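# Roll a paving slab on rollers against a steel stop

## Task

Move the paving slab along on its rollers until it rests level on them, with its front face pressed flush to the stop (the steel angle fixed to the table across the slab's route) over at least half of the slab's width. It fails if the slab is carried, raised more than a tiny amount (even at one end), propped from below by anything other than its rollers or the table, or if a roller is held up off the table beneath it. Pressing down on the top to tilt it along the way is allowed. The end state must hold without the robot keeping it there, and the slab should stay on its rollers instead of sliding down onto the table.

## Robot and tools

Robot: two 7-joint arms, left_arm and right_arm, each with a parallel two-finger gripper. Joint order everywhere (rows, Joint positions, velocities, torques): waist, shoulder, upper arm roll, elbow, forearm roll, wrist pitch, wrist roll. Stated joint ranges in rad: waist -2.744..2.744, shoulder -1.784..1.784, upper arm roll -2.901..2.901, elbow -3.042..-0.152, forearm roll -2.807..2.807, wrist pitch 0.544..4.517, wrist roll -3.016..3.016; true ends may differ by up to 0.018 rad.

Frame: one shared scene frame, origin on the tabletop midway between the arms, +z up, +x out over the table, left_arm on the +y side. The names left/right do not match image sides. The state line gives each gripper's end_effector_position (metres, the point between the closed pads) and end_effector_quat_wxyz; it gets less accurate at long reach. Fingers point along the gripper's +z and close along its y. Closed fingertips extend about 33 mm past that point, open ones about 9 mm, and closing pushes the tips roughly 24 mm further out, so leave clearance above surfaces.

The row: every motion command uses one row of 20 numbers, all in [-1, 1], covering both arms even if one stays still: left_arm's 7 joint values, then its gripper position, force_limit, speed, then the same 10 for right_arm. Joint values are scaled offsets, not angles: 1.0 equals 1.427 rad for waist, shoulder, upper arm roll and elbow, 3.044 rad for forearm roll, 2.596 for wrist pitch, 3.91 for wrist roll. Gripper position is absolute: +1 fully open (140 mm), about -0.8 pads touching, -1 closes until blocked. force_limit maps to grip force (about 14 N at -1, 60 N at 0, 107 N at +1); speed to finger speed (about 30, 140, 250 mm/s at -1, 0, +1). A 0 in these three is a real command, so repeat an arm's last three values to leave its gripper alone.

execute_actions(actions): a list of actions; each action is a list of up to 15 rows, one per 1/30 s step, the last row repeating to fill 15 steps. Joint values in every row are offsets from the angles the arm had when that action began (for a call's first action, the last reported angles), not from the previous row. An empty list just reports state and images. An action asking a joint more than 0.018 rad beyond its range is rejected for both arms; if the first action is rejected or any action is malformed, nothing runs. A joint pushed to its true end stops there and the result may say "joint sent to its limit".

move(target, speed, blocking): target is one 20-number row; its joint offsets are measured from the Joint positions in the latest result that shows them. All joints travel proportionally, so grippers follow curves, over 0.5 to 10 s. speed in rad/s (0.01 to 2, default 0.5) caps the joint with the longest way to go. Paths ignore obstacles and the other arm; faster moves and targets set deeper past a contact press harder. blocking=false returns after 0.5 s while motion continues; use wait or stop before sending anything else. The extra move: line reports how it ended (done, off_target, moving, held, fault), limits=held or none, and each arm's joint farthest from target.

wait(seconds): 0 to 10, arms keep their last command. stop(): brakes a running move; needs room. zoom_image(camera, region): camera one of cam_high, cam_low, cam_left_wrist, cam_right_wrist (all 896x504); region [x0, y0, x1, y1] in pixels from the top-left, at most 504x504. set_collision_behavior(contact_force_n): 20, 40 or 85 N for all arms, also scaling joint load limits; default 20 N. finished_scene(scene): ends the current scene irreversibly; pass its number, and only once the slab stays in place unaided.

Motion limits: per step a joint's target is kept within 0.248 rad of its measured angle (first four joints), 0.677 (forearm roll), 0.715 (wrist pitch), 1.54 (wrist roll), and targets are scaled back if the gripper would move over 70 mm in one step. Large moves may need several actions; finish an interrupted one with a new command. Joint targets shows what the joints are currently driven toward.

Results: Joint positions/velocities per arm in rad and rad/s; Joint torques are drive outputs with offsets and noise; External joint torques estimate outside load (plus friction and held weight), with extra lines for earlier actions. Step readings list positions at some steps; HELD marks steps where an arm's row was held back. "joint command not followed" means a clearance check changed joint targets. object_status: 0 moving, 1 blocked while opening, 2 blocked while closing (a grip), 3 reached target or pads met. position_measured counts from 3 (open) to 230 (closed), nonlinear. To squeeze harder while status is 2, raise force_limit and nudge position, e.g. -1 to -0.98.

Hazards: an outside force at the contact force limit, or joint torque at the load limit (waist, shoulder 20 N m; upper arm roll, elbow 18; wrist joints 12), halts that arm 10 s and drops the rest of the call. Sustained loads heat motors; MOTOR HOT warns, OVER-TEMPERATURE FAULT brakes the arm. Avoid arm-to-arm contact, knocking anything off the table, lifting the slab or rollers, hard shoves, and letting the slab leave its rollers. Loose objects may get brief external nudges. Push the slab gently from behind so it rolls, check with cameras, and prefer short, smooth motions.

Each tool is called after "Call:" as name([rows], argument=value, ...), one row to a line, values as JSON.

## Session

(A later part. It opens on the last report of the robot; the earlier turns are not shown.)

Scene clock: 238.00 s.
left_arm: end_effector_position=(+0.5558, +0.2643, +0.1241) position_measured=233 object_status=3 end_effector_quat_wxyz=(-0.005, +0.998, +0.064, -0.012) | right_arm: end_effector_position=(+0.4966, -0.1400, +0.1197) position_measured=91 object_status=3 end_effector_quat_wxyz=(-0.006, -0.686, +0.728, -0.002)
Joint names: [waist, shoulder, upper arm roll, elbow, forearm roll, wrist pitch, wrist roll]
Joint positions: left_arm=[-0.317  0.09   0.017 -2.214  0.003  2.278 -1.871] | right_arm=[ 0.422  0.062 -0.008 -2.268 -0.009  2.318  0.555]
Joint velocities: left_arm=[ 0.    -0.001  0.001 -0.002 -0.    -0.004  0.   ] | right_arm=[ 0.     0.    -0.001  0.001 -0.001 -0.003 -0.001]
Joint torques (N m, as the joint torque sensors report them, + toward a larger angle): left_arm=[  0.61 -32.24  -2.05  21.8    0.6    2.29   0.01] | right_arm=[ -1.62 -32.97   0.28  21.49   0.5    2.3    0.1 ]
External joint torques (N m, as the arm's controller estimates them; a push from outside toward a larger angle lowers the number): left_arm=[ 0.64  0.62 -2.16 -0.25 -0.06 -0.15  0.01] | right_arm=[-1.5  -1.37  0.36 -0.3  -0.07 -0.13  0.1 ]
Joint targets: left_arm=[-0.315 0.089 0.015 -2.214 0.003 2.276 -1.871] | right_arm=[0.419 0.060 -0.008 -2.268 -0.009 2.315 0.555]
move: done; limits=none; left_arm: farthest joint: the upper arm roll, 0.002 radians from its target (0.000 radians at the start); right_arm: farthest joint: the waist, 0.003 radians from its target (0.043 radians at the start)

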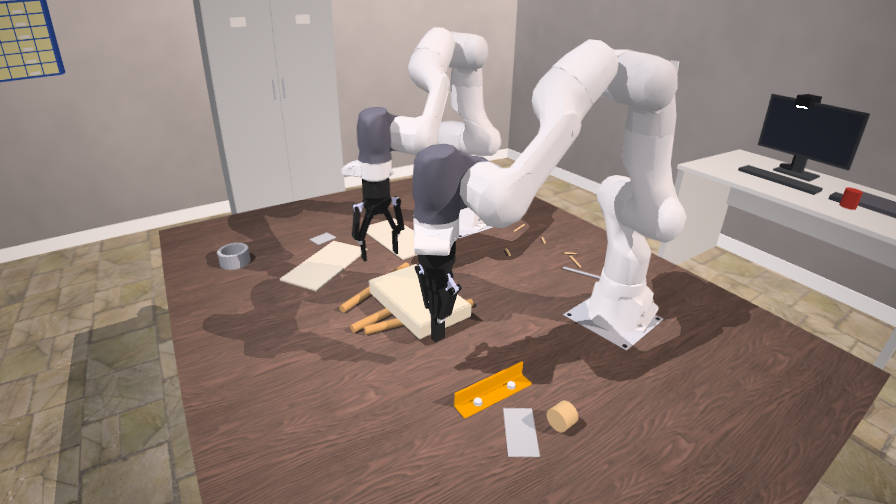

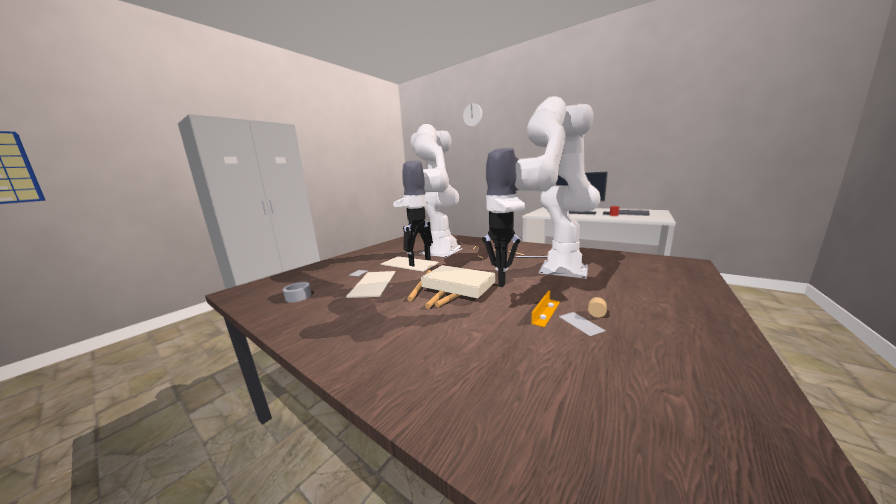

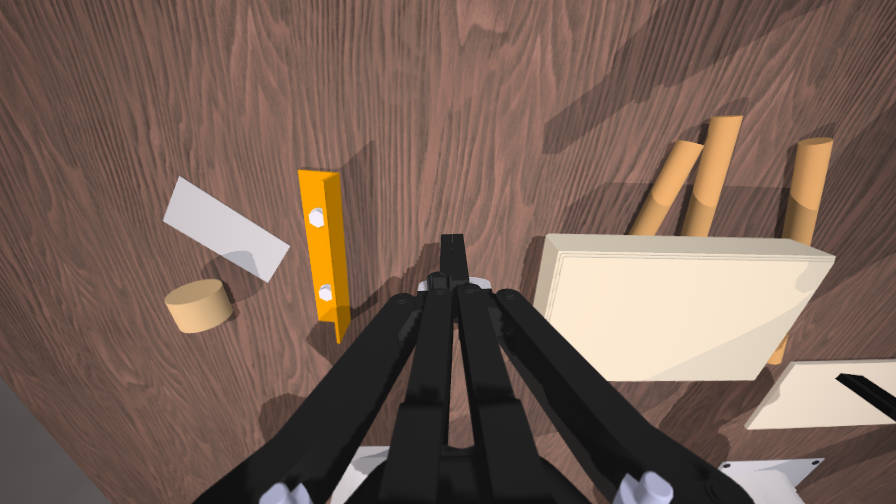

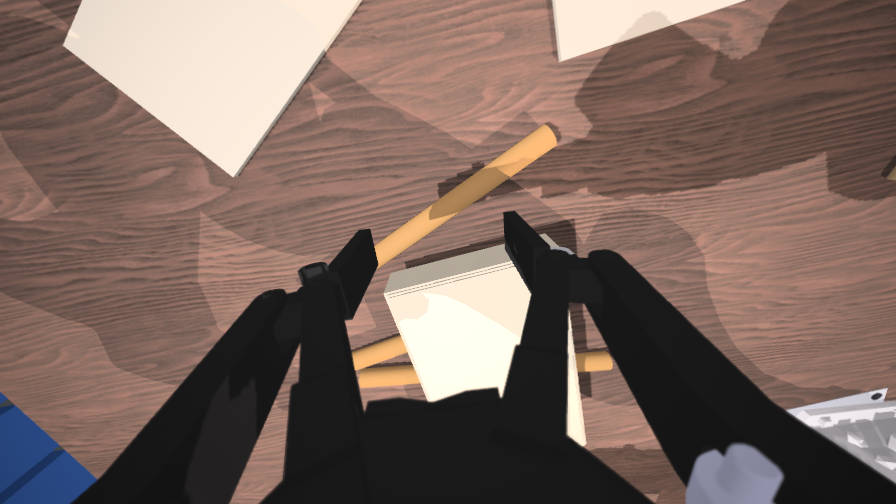

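Call:
move(target=[0.65,-0.05,-0.012,0,0,-0.018,0.2,-1,0,0,0,-0.04,0.006,-0.096,0.003,0.035,0.262,-0.3,0,0], speed=0.7)

Scene clock: 251.13 s.
left_arm: end_effector_position=(+0.4230, +0.7117, +0.1576) position_measured=233 object_status=3 end_effector_quat_wxyz=(-0.001, +0.991, +0.131, -0.001) | right_arm: end_effector_position=(+0.4666, -0.1509, +0.0996) position_measured=167 object_status=3 end_effector_quat_wxyz=(-0.001, -0.246, +0.969, -0.001)
Joint names: [waist, shoulder, upper arm roll, elbow, forearm roll, wrist pitch, wrist roll]
Joint positions: left_arm=[ 0.61   0.019  0.002 -2.214  0.003  2.234 -1.095] | right_arm=[ 0.422  0.006 -0.002 -2.402 -0.003  2.407  1.572]
Joint velocities: left_arm=[-0.001 -0.001 -0.001  0.    -0.001 -0.     0.004] | right_arm=[ 0.001 -0.     0.001  0.    -0.001 -0.     0.006]
Joint torques (N m, as the joint torque sensors report them, + toward a larger angle): left_arm=[  0.29 -30.95  -2.2   22.27   0.61   2.34   0.19] | right_arm=[ -0.24 -30.26   0.63  19.46   1.29   2.93   0.48]
External joint torques (N m, as the arm's controller estimates them; a push from outside toward a larger angle lowers the number): left_arm=[ 0.31  0.33 -2.21 -0.57 -0.06 -0.19  0.19] | right_arm=[-0.4  -1.34  0.47 -1.47  0.74  0.51  0.48]
Joint targets: left_arm=[0.611 0.018 -0.001 -2.214 0.003 2.232 -1.089] | right_arm=[0.422 0.004 0.000 -2.405 0.000 2.409 1.580]
move: done; limits=none; left_arm: farthest joint: the wrist roll, 0.006 radians from its target (0.782 radians at the start); right_arm: farthest joint: the wrist roll, 0.008 radians from its target (1.024 radians at the start)

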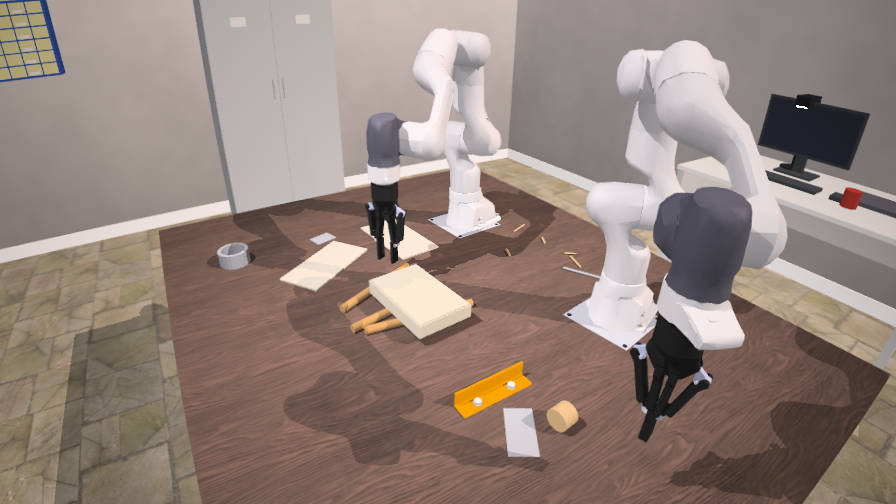

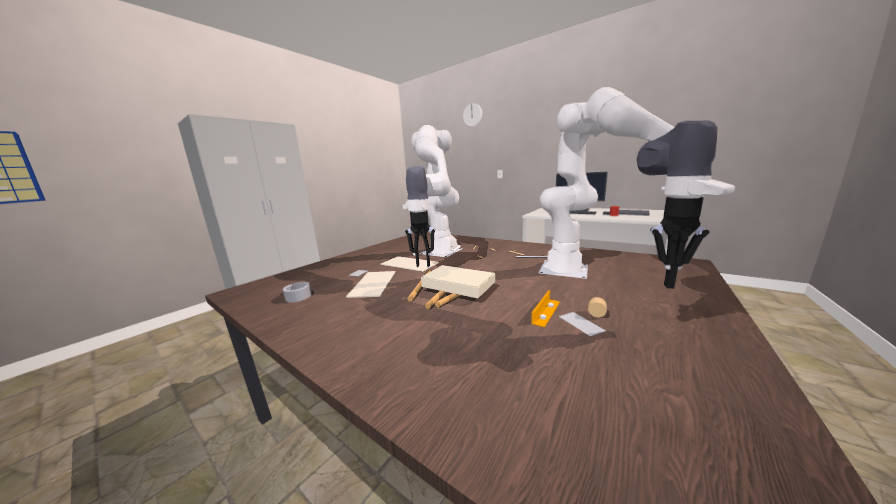

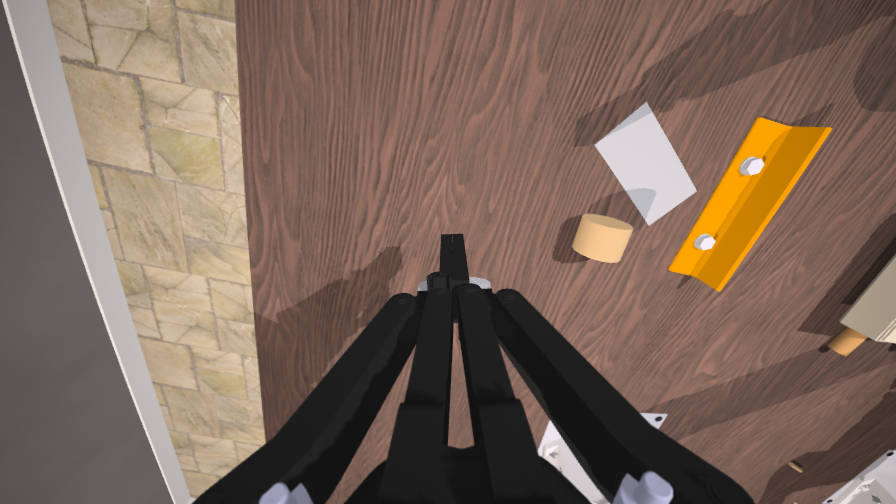

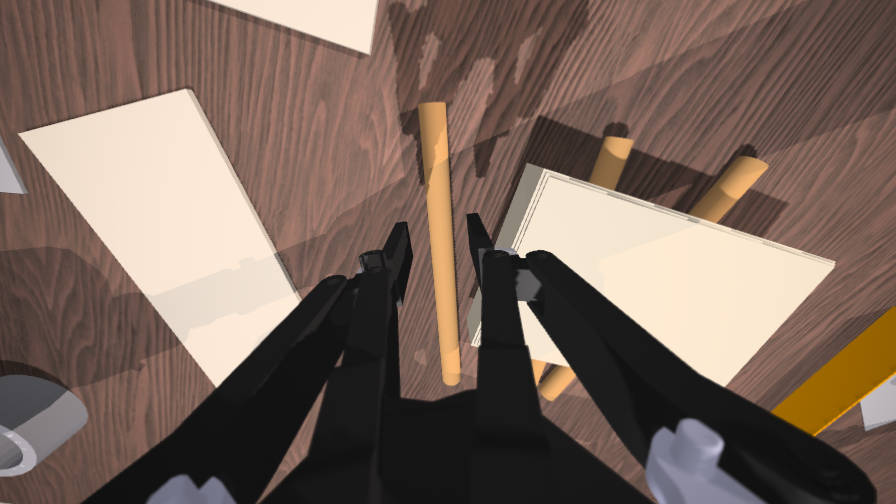

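Call:
move(target=[0,0,0,0,0,0,0,-1,0,0,0,0.096,0,-0.022,0,0.065,0,-0.3,0,0], speed=0.15)

Call:
move(target=[0,0,0,0,0,0,0,-1,0,0,0,0,0,0,0,0,0,-1,0,-0.5])

Call:
move(target=[0,0,0,0,0,0,0,-1,0,0,-0.02,-0.15,0,0.05,0,-0.11,0,-1,0,-0.5], speed=0.3)

Scene clock: 260.90 s.
left_arm: end_effector_position=(+0.4230, +0.7116, +0.1576) position_measured=233 object_status=3 end_effector_quat_wxyz=(-0.001, +0.991, +0.130, -0.001) | right_arm: end_effector_position=(+0.4665, -0.1508, +0.0362) position_measured=167 object_status=3 end_effector_quat_wxyz=(-0.000, -0.245, +0.969, -0.001)
Joint names: [waist, shoulder, upper arm roll, elbow, forearm roll, wrist pitch, wrist roll]
Joint positions: left_arm=[ 0.61   0.019  0.001 -2.214  0.003  2.234 -1.093] | right_arm=[ 0.422  0.142 -0.001 -2.432 -0.003  2.573  1.574]
Joint velocities: left_arm=[ 0.    -0.    -0.001  0.002  0.     0.     0.   ] | right_arm=[-0.001  0.001  0.     0.001 -0.001  0.005  0.001]
Joint torques (N m, as the joint torque sensors report them, + toward a larger angle): left_arm=[ -0.35 -30.57  -1.77  22.58   0.63   2.71   0.01] | right_arm=[  0.14 -30.62   0.06  17.19   0.36   3.01  -0.07]
External joint torques (N m, as the arm's controller estimates them; a push from outside toward a larger angle lowers the number): left_arm=[-0.27  0.61 -1.71 -0.22 -0.04  0.18  0.01] | right_arm=[ 0.15  0.66 -0.06 -1.58 -0.09  0.59 -0.07]
Joint targets: left_arm=[0.610 0.019 0.002 -2.214 0.003 2.234 -1.095] | right_arm=[0.422 0.143 -0.002 -2.434 -0.003 2.575 1.572]
move: done; limits=none; left_arm: farthest joint: the wrist roll, 0.002 radians from its target (0.002 radians at the start); right_arm: farthest joint: the wrist pitch, 0.003 radians from its target (0.169 radians at the start)

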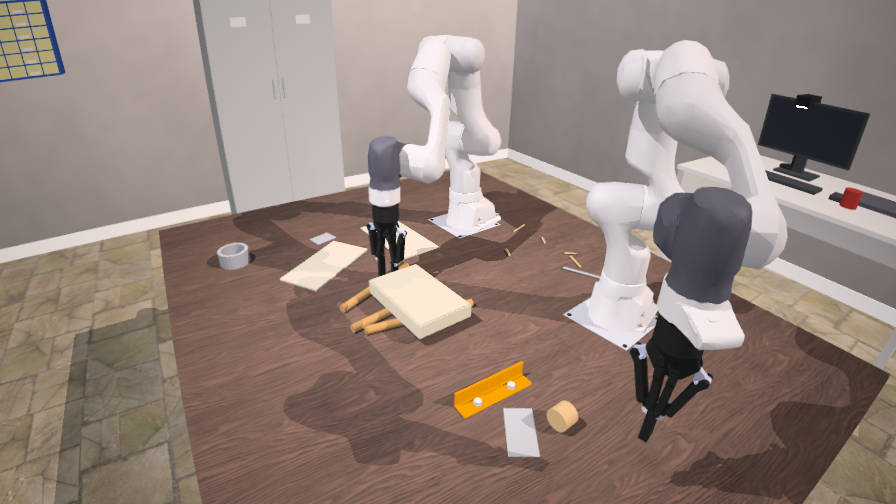

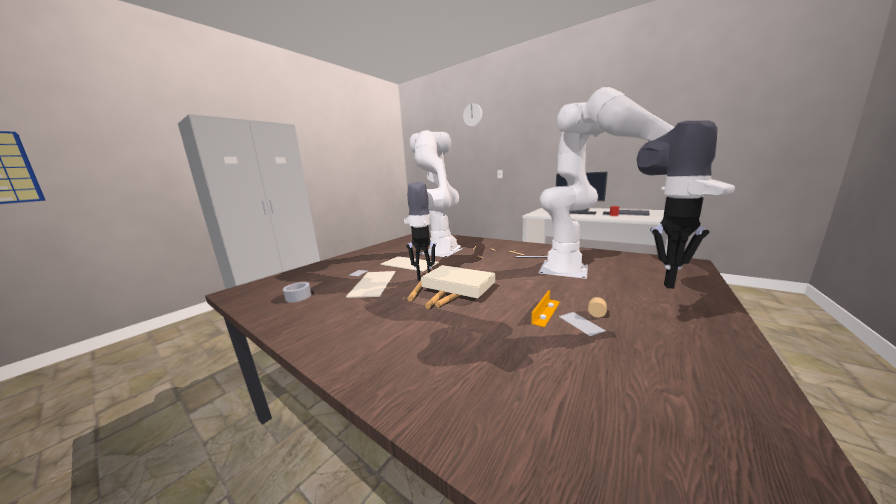

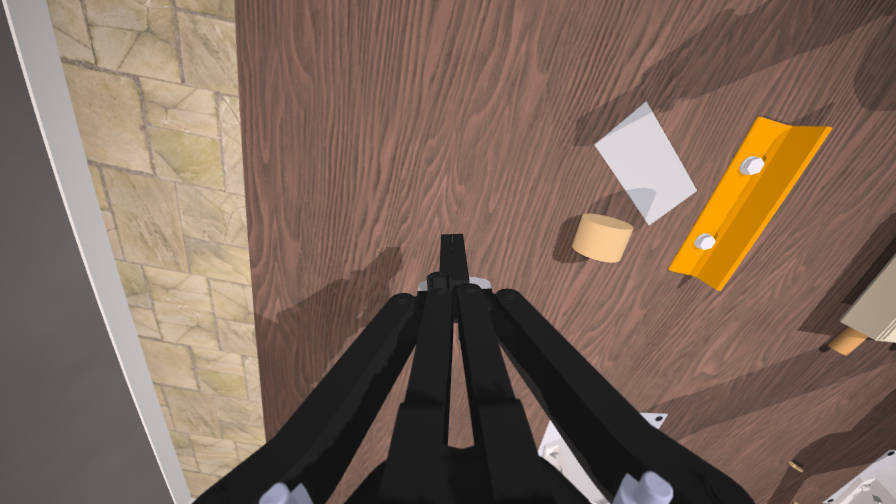

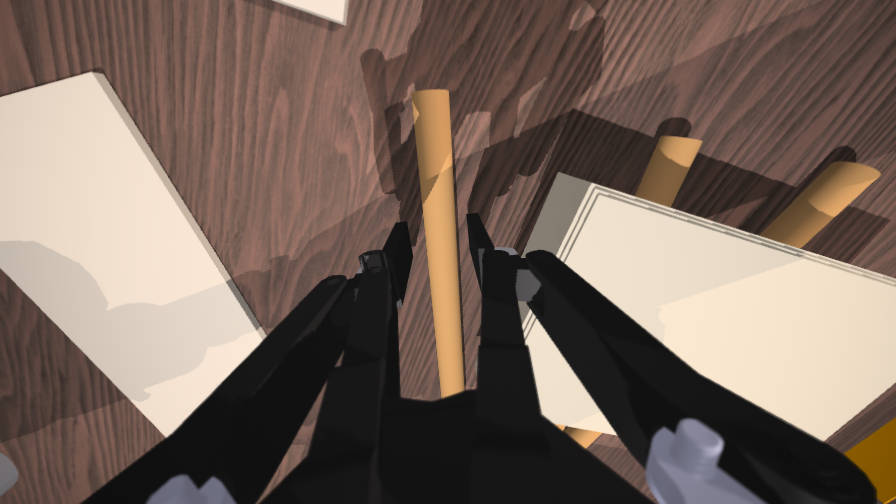

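Scene clock: 261.40 s.
left_arm: end_effector_position=(+0.4230, +0.7116, +0.1576) position_measured=233 object_status=3 end_effector_quat_wxyz=(-0.001, +0.991, +0.130, -0.001) | right_arm: end_effector_position=(+0.4666, -0.1508, +0.0364) position_measured=203 object_status=2 end_effector_quat_wxyz=(-0.000, -0.245, +0.969, -0.001)
Joint names: [waist, shoulder, upper arm roll, elbow, forearm roll, wrist pitch, wrist roll]
Joint positions: left_arm=[ 0.61   0.019  0.001 -2.214  0.003  2.234 -1.093] | right_arm=[ 0.422  0.141 -0.001 -2.432 -0.003  2.573  1.574]
Joint velocities: left_arm=[-0.001 -0.    -0.     0.     0.001 -0.001 -0.001] | right_arm=[ 0.001  0.001  0.     0.001 -0.001  0.001  0.001]
Joint torques (N m, as the joint torque sensors report them, + toward a larger angle): left_arm=[ -0.3  -30.2   -1.67  22.26   0.62   2.7    0.04] | right_arm=[ -0.4  -30.43   0.02  18.99   0.38   2.59   0.08]
External joint torques (N m, as the arm's controller estimates them; a push from outside toward a larger angle lowers the number): left_arm=[-0.18  1.04 -1.58 -0.55 -0.05  0.17  0.04] | right_arm=[-0.43  0.88 -0.13  0.24 -0.06  0.17  0.08]
Joint targets: left_arm=[0.610 0.019 0.001 -2.214 0.003 2.234 -1.093] | right_arm=[0.422 0.142 -0.001 -2.432 -0.003 2.573 1.574]
move: done; limits=none; left_arm: farthest joint: the waist, 0.000 radians from its target (0.000 radians at the start); right_arm: farthest joint: the shoulder, 0.001 radians from its target (0.000 radians at the start)

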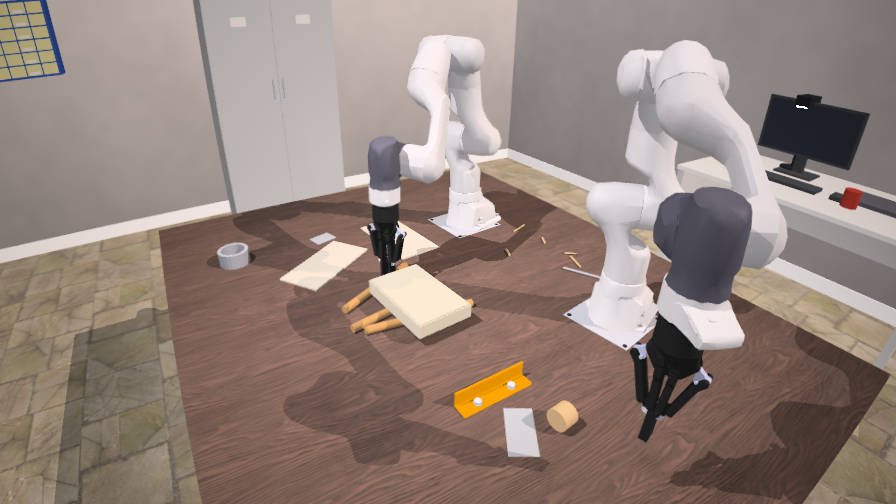

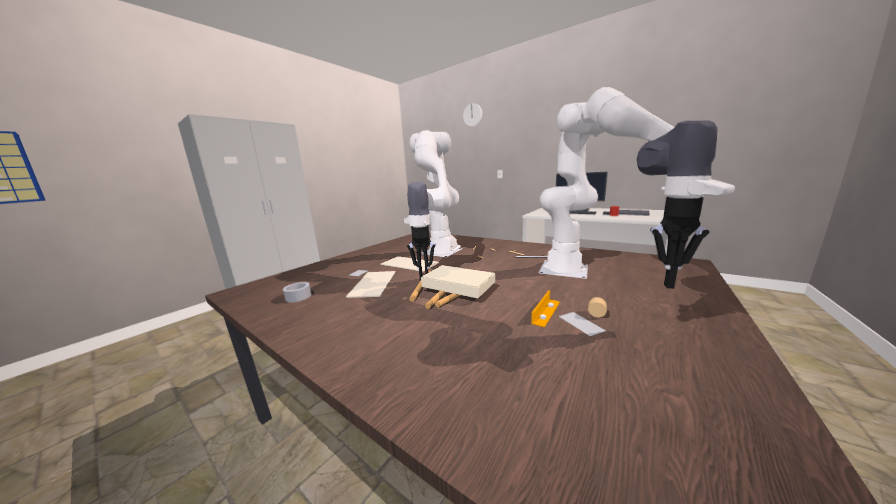

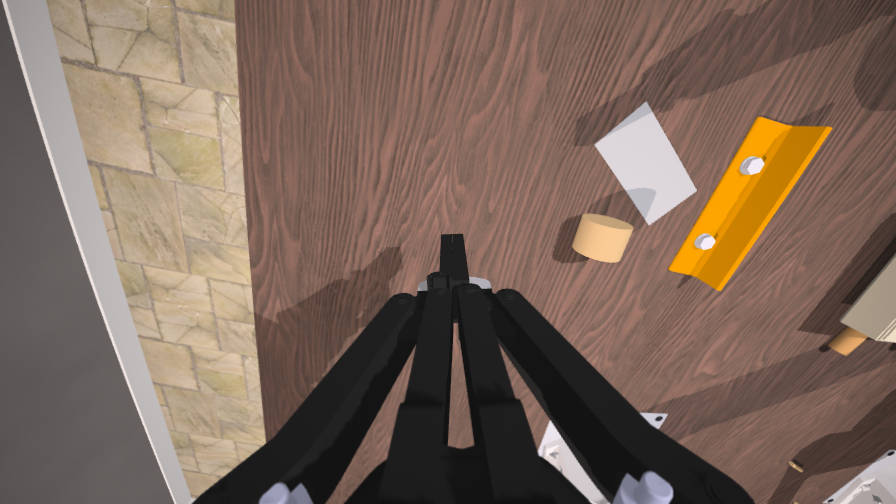

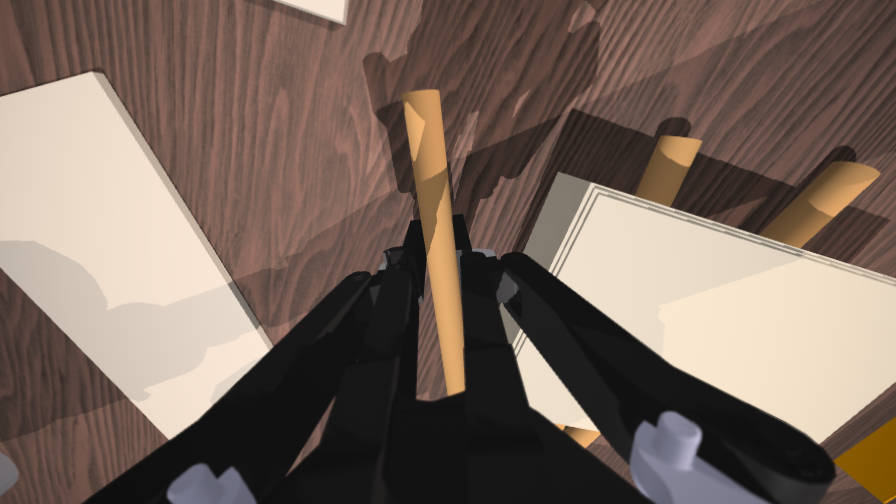

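Scene clock: 263.10 s.
left_arm: end_effector_position=(+0.4230, +0.7116, +0.1576) position_measured=233 object_status=3 end_effector_quat_wxyz=(-0.001, +0.991, +0.130, -0.001) | right_arm: end_effector_position=(+0.4726, -0.1621, +0.1440) position_measured=203 object_status=2 end_effector_quat_wxyz=(-0.001, -0.233, +0.973, -0.001)
Joint names: [waist, shoulder, upper arm roll, elbow, forearm roll, wrist pitch, wrist roll]
Joint positions: left_arm=[ 0.61   0.019  0.001 -2.214  0.003  2.234 -1.093] | right_arm=[ 0.396 -0.071 -0.001 -2.362 -0.003  2.289  1.574]
Joint velocities: left_arm=[-0.     0.     0.001 -0.     0.     0.    -0.001] | right_arm=[-0.002 -0.001  0.     0.001 -0.002 -0.005 -0.001]
Joint torques (N m, as the joint torque sensors report them, + toward a larger angle): left_arm=[ -0.02 -29.58  -1.55  22.46   0.57   2.6    0.05] | right_arm=[ -1.61 -28.16   0.05  22.45   0.51   2.38   0.13]
External joint torques (N m, as the arm's controller estimates them; a push from outside toward a larger angle lowers the number): left_arm=[-0.18  1.64 -1.73 -0.33 -0.1   0.07  0.05] | right_arm=[-1.53 -0.6   0.2   0.22 -0.11 -0.04  0.13]
Joint targets: left_arm=[0.610 0.019 0.001 -2.214 0.003 2.234 -1.093] | right_arm=[0.393 -0.073 -0.001 -2.361 -0.003 2.287 1.574]
move: done; limits=none; left_arm: farthest joint: the waist, 0.000 radians from its target (0.000 radians at the start); right_arm: farthest joint: the waist, 0.002 radians from its target (0.028 radians at the start)

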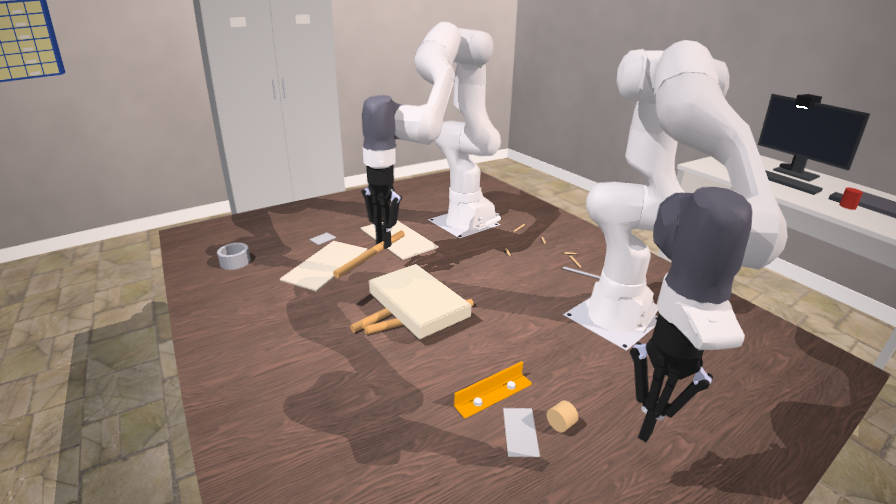

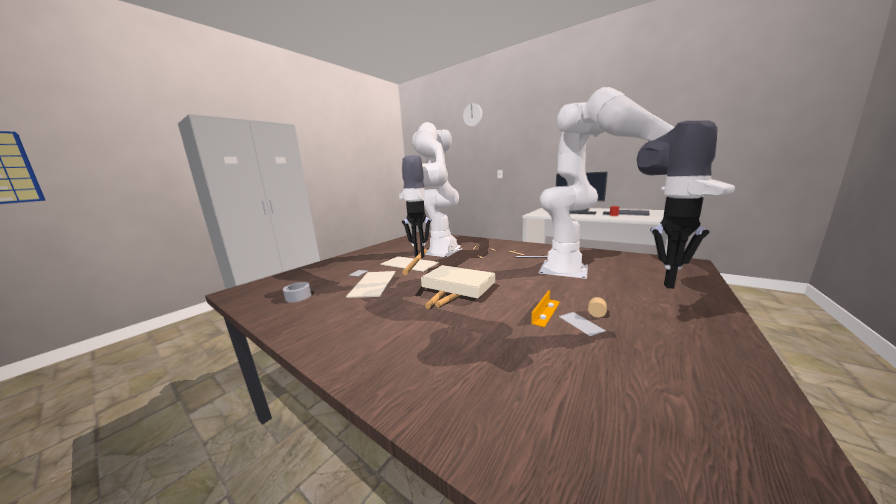

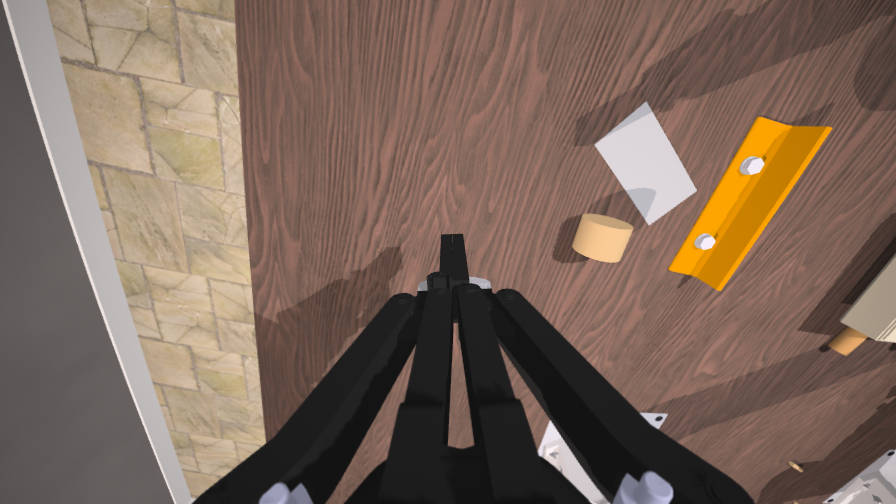

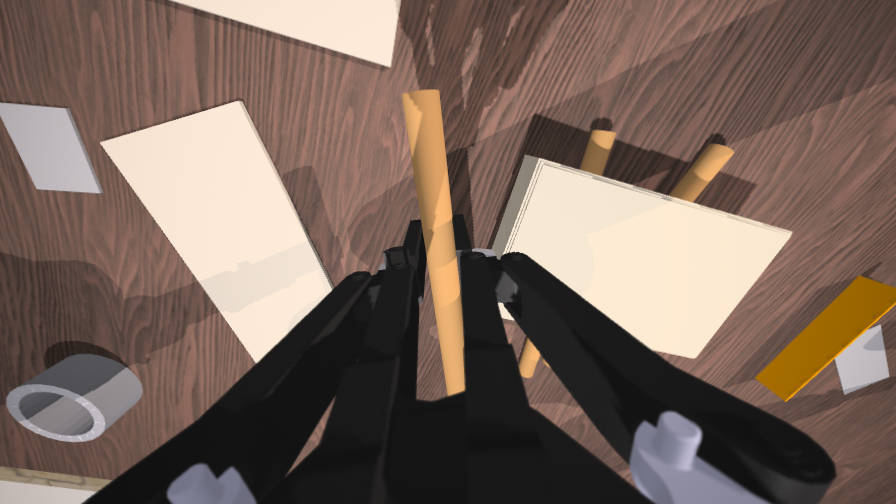

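Call:
move(target=[0,0,0,0,0,0,0,-1,0,0,0.355,0.451,0,0.654,0,-0.1105,0.25,-1,0,-0.5], speed=0.6)

Scene clock: 273.70 s.
left_arm: end_effector_position=(+0.4230, +0.7116, +0.1576) position_measured=233 object_status=3 end_effector_quat_wxyz=(-0.001, +0.991, +0.130, -0.001) | right_arm: end_effector_position=(+0.4323, +0.2067, +0.1495) position_measured=203 object_status=2 end_effector_quat_wxyz=(+0.001, -0.004, +1.000, -0.000)
Joint names: [waist, shoulder, upper arm roll, elbow, forearm roll, wrist pitch, wrist roll]
Joint positions: left_arm=[ 0.61   0.019  0.001 -2.214  0.003  2.234 -1.093] | right_arm=[ 0.903  0.571  0.001 -1.432 -0.003  2.004  2.543]
Joint velocities: left_arm=[ 0.002 -0.001  0.001  0.001  0.     0.    -0.   ] | right_arm=[ 0.    -0.001  0.001 -0.     0.001 -0.001  0.006]
Joint torques (N m, as the joint torque sensors report them, + toward a larger angle): left_arm=[ -0.37 -30.73  -1.45  22.99   0.6    2.63   0.08] | right_arm=[ -1.01 -48.41  -0.5   25.45   0.66   2.46   0.53]
External joint torques (N m, as the arm's controller estimates them; a push from outside toward a larger angle lowers the number): left_arm=[-0.47  0.66 -1.57  0.08 -0.07  0.09  0.08] | right_arm=[-1.02  0.96 -1.05  1.34 -0.13  0.04  0.54]
Joint targets: left_arm=[0.610 0.019 0.001 -2.214 0.003 2.234 -1.093] | right_arm=[0.902 0.572 -0.001 -1.429 -0.003 2.002 2.551]
move: done; limits=none; left_arm: farthest joint: the waist, 0.000 radians from its target (0.000 radians at the start); right_arm: farthest joint: the wrist roll, 0.008 radians from its target (0.978 radians at the start)

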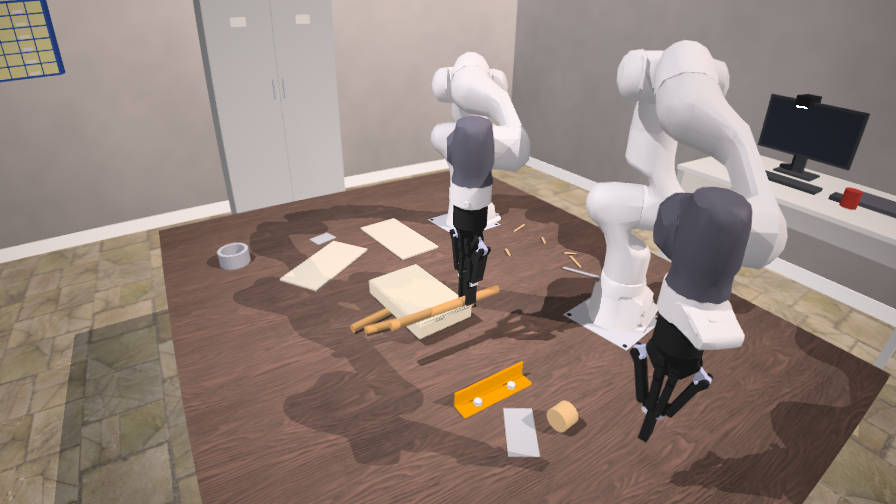

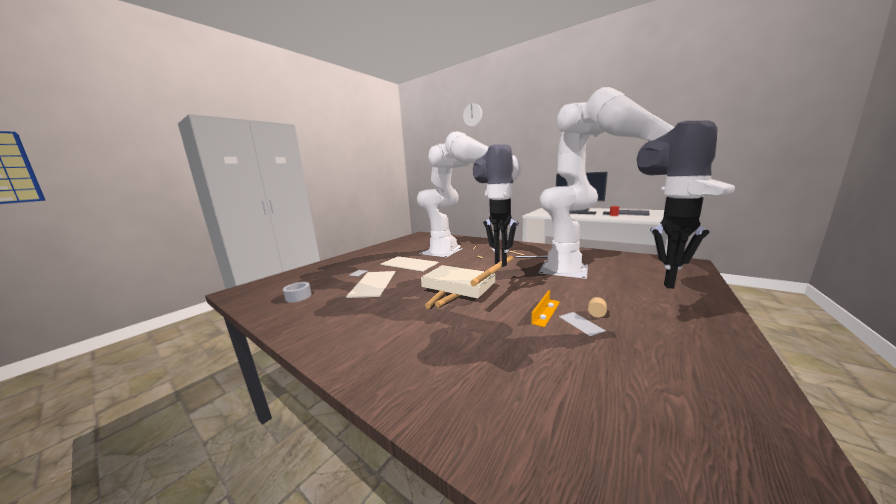

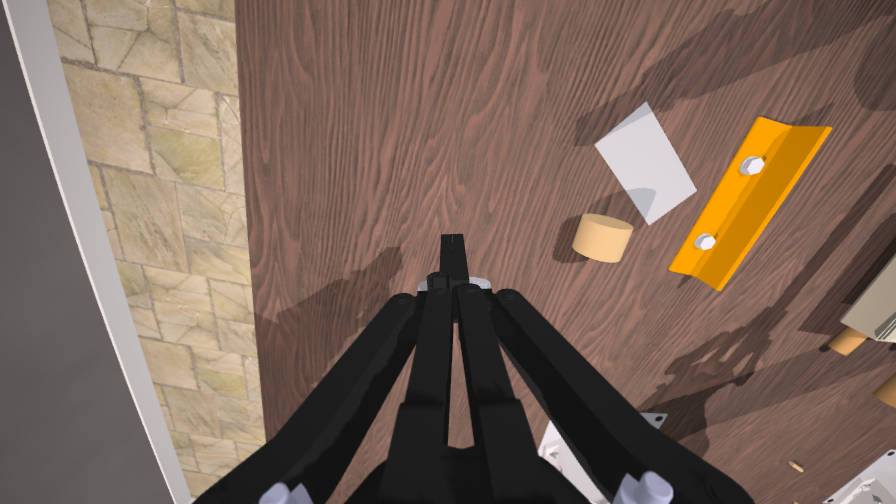

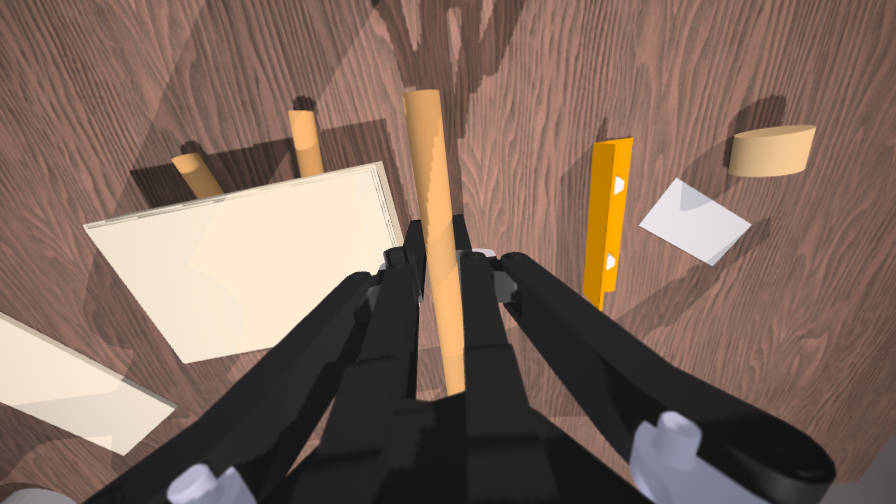

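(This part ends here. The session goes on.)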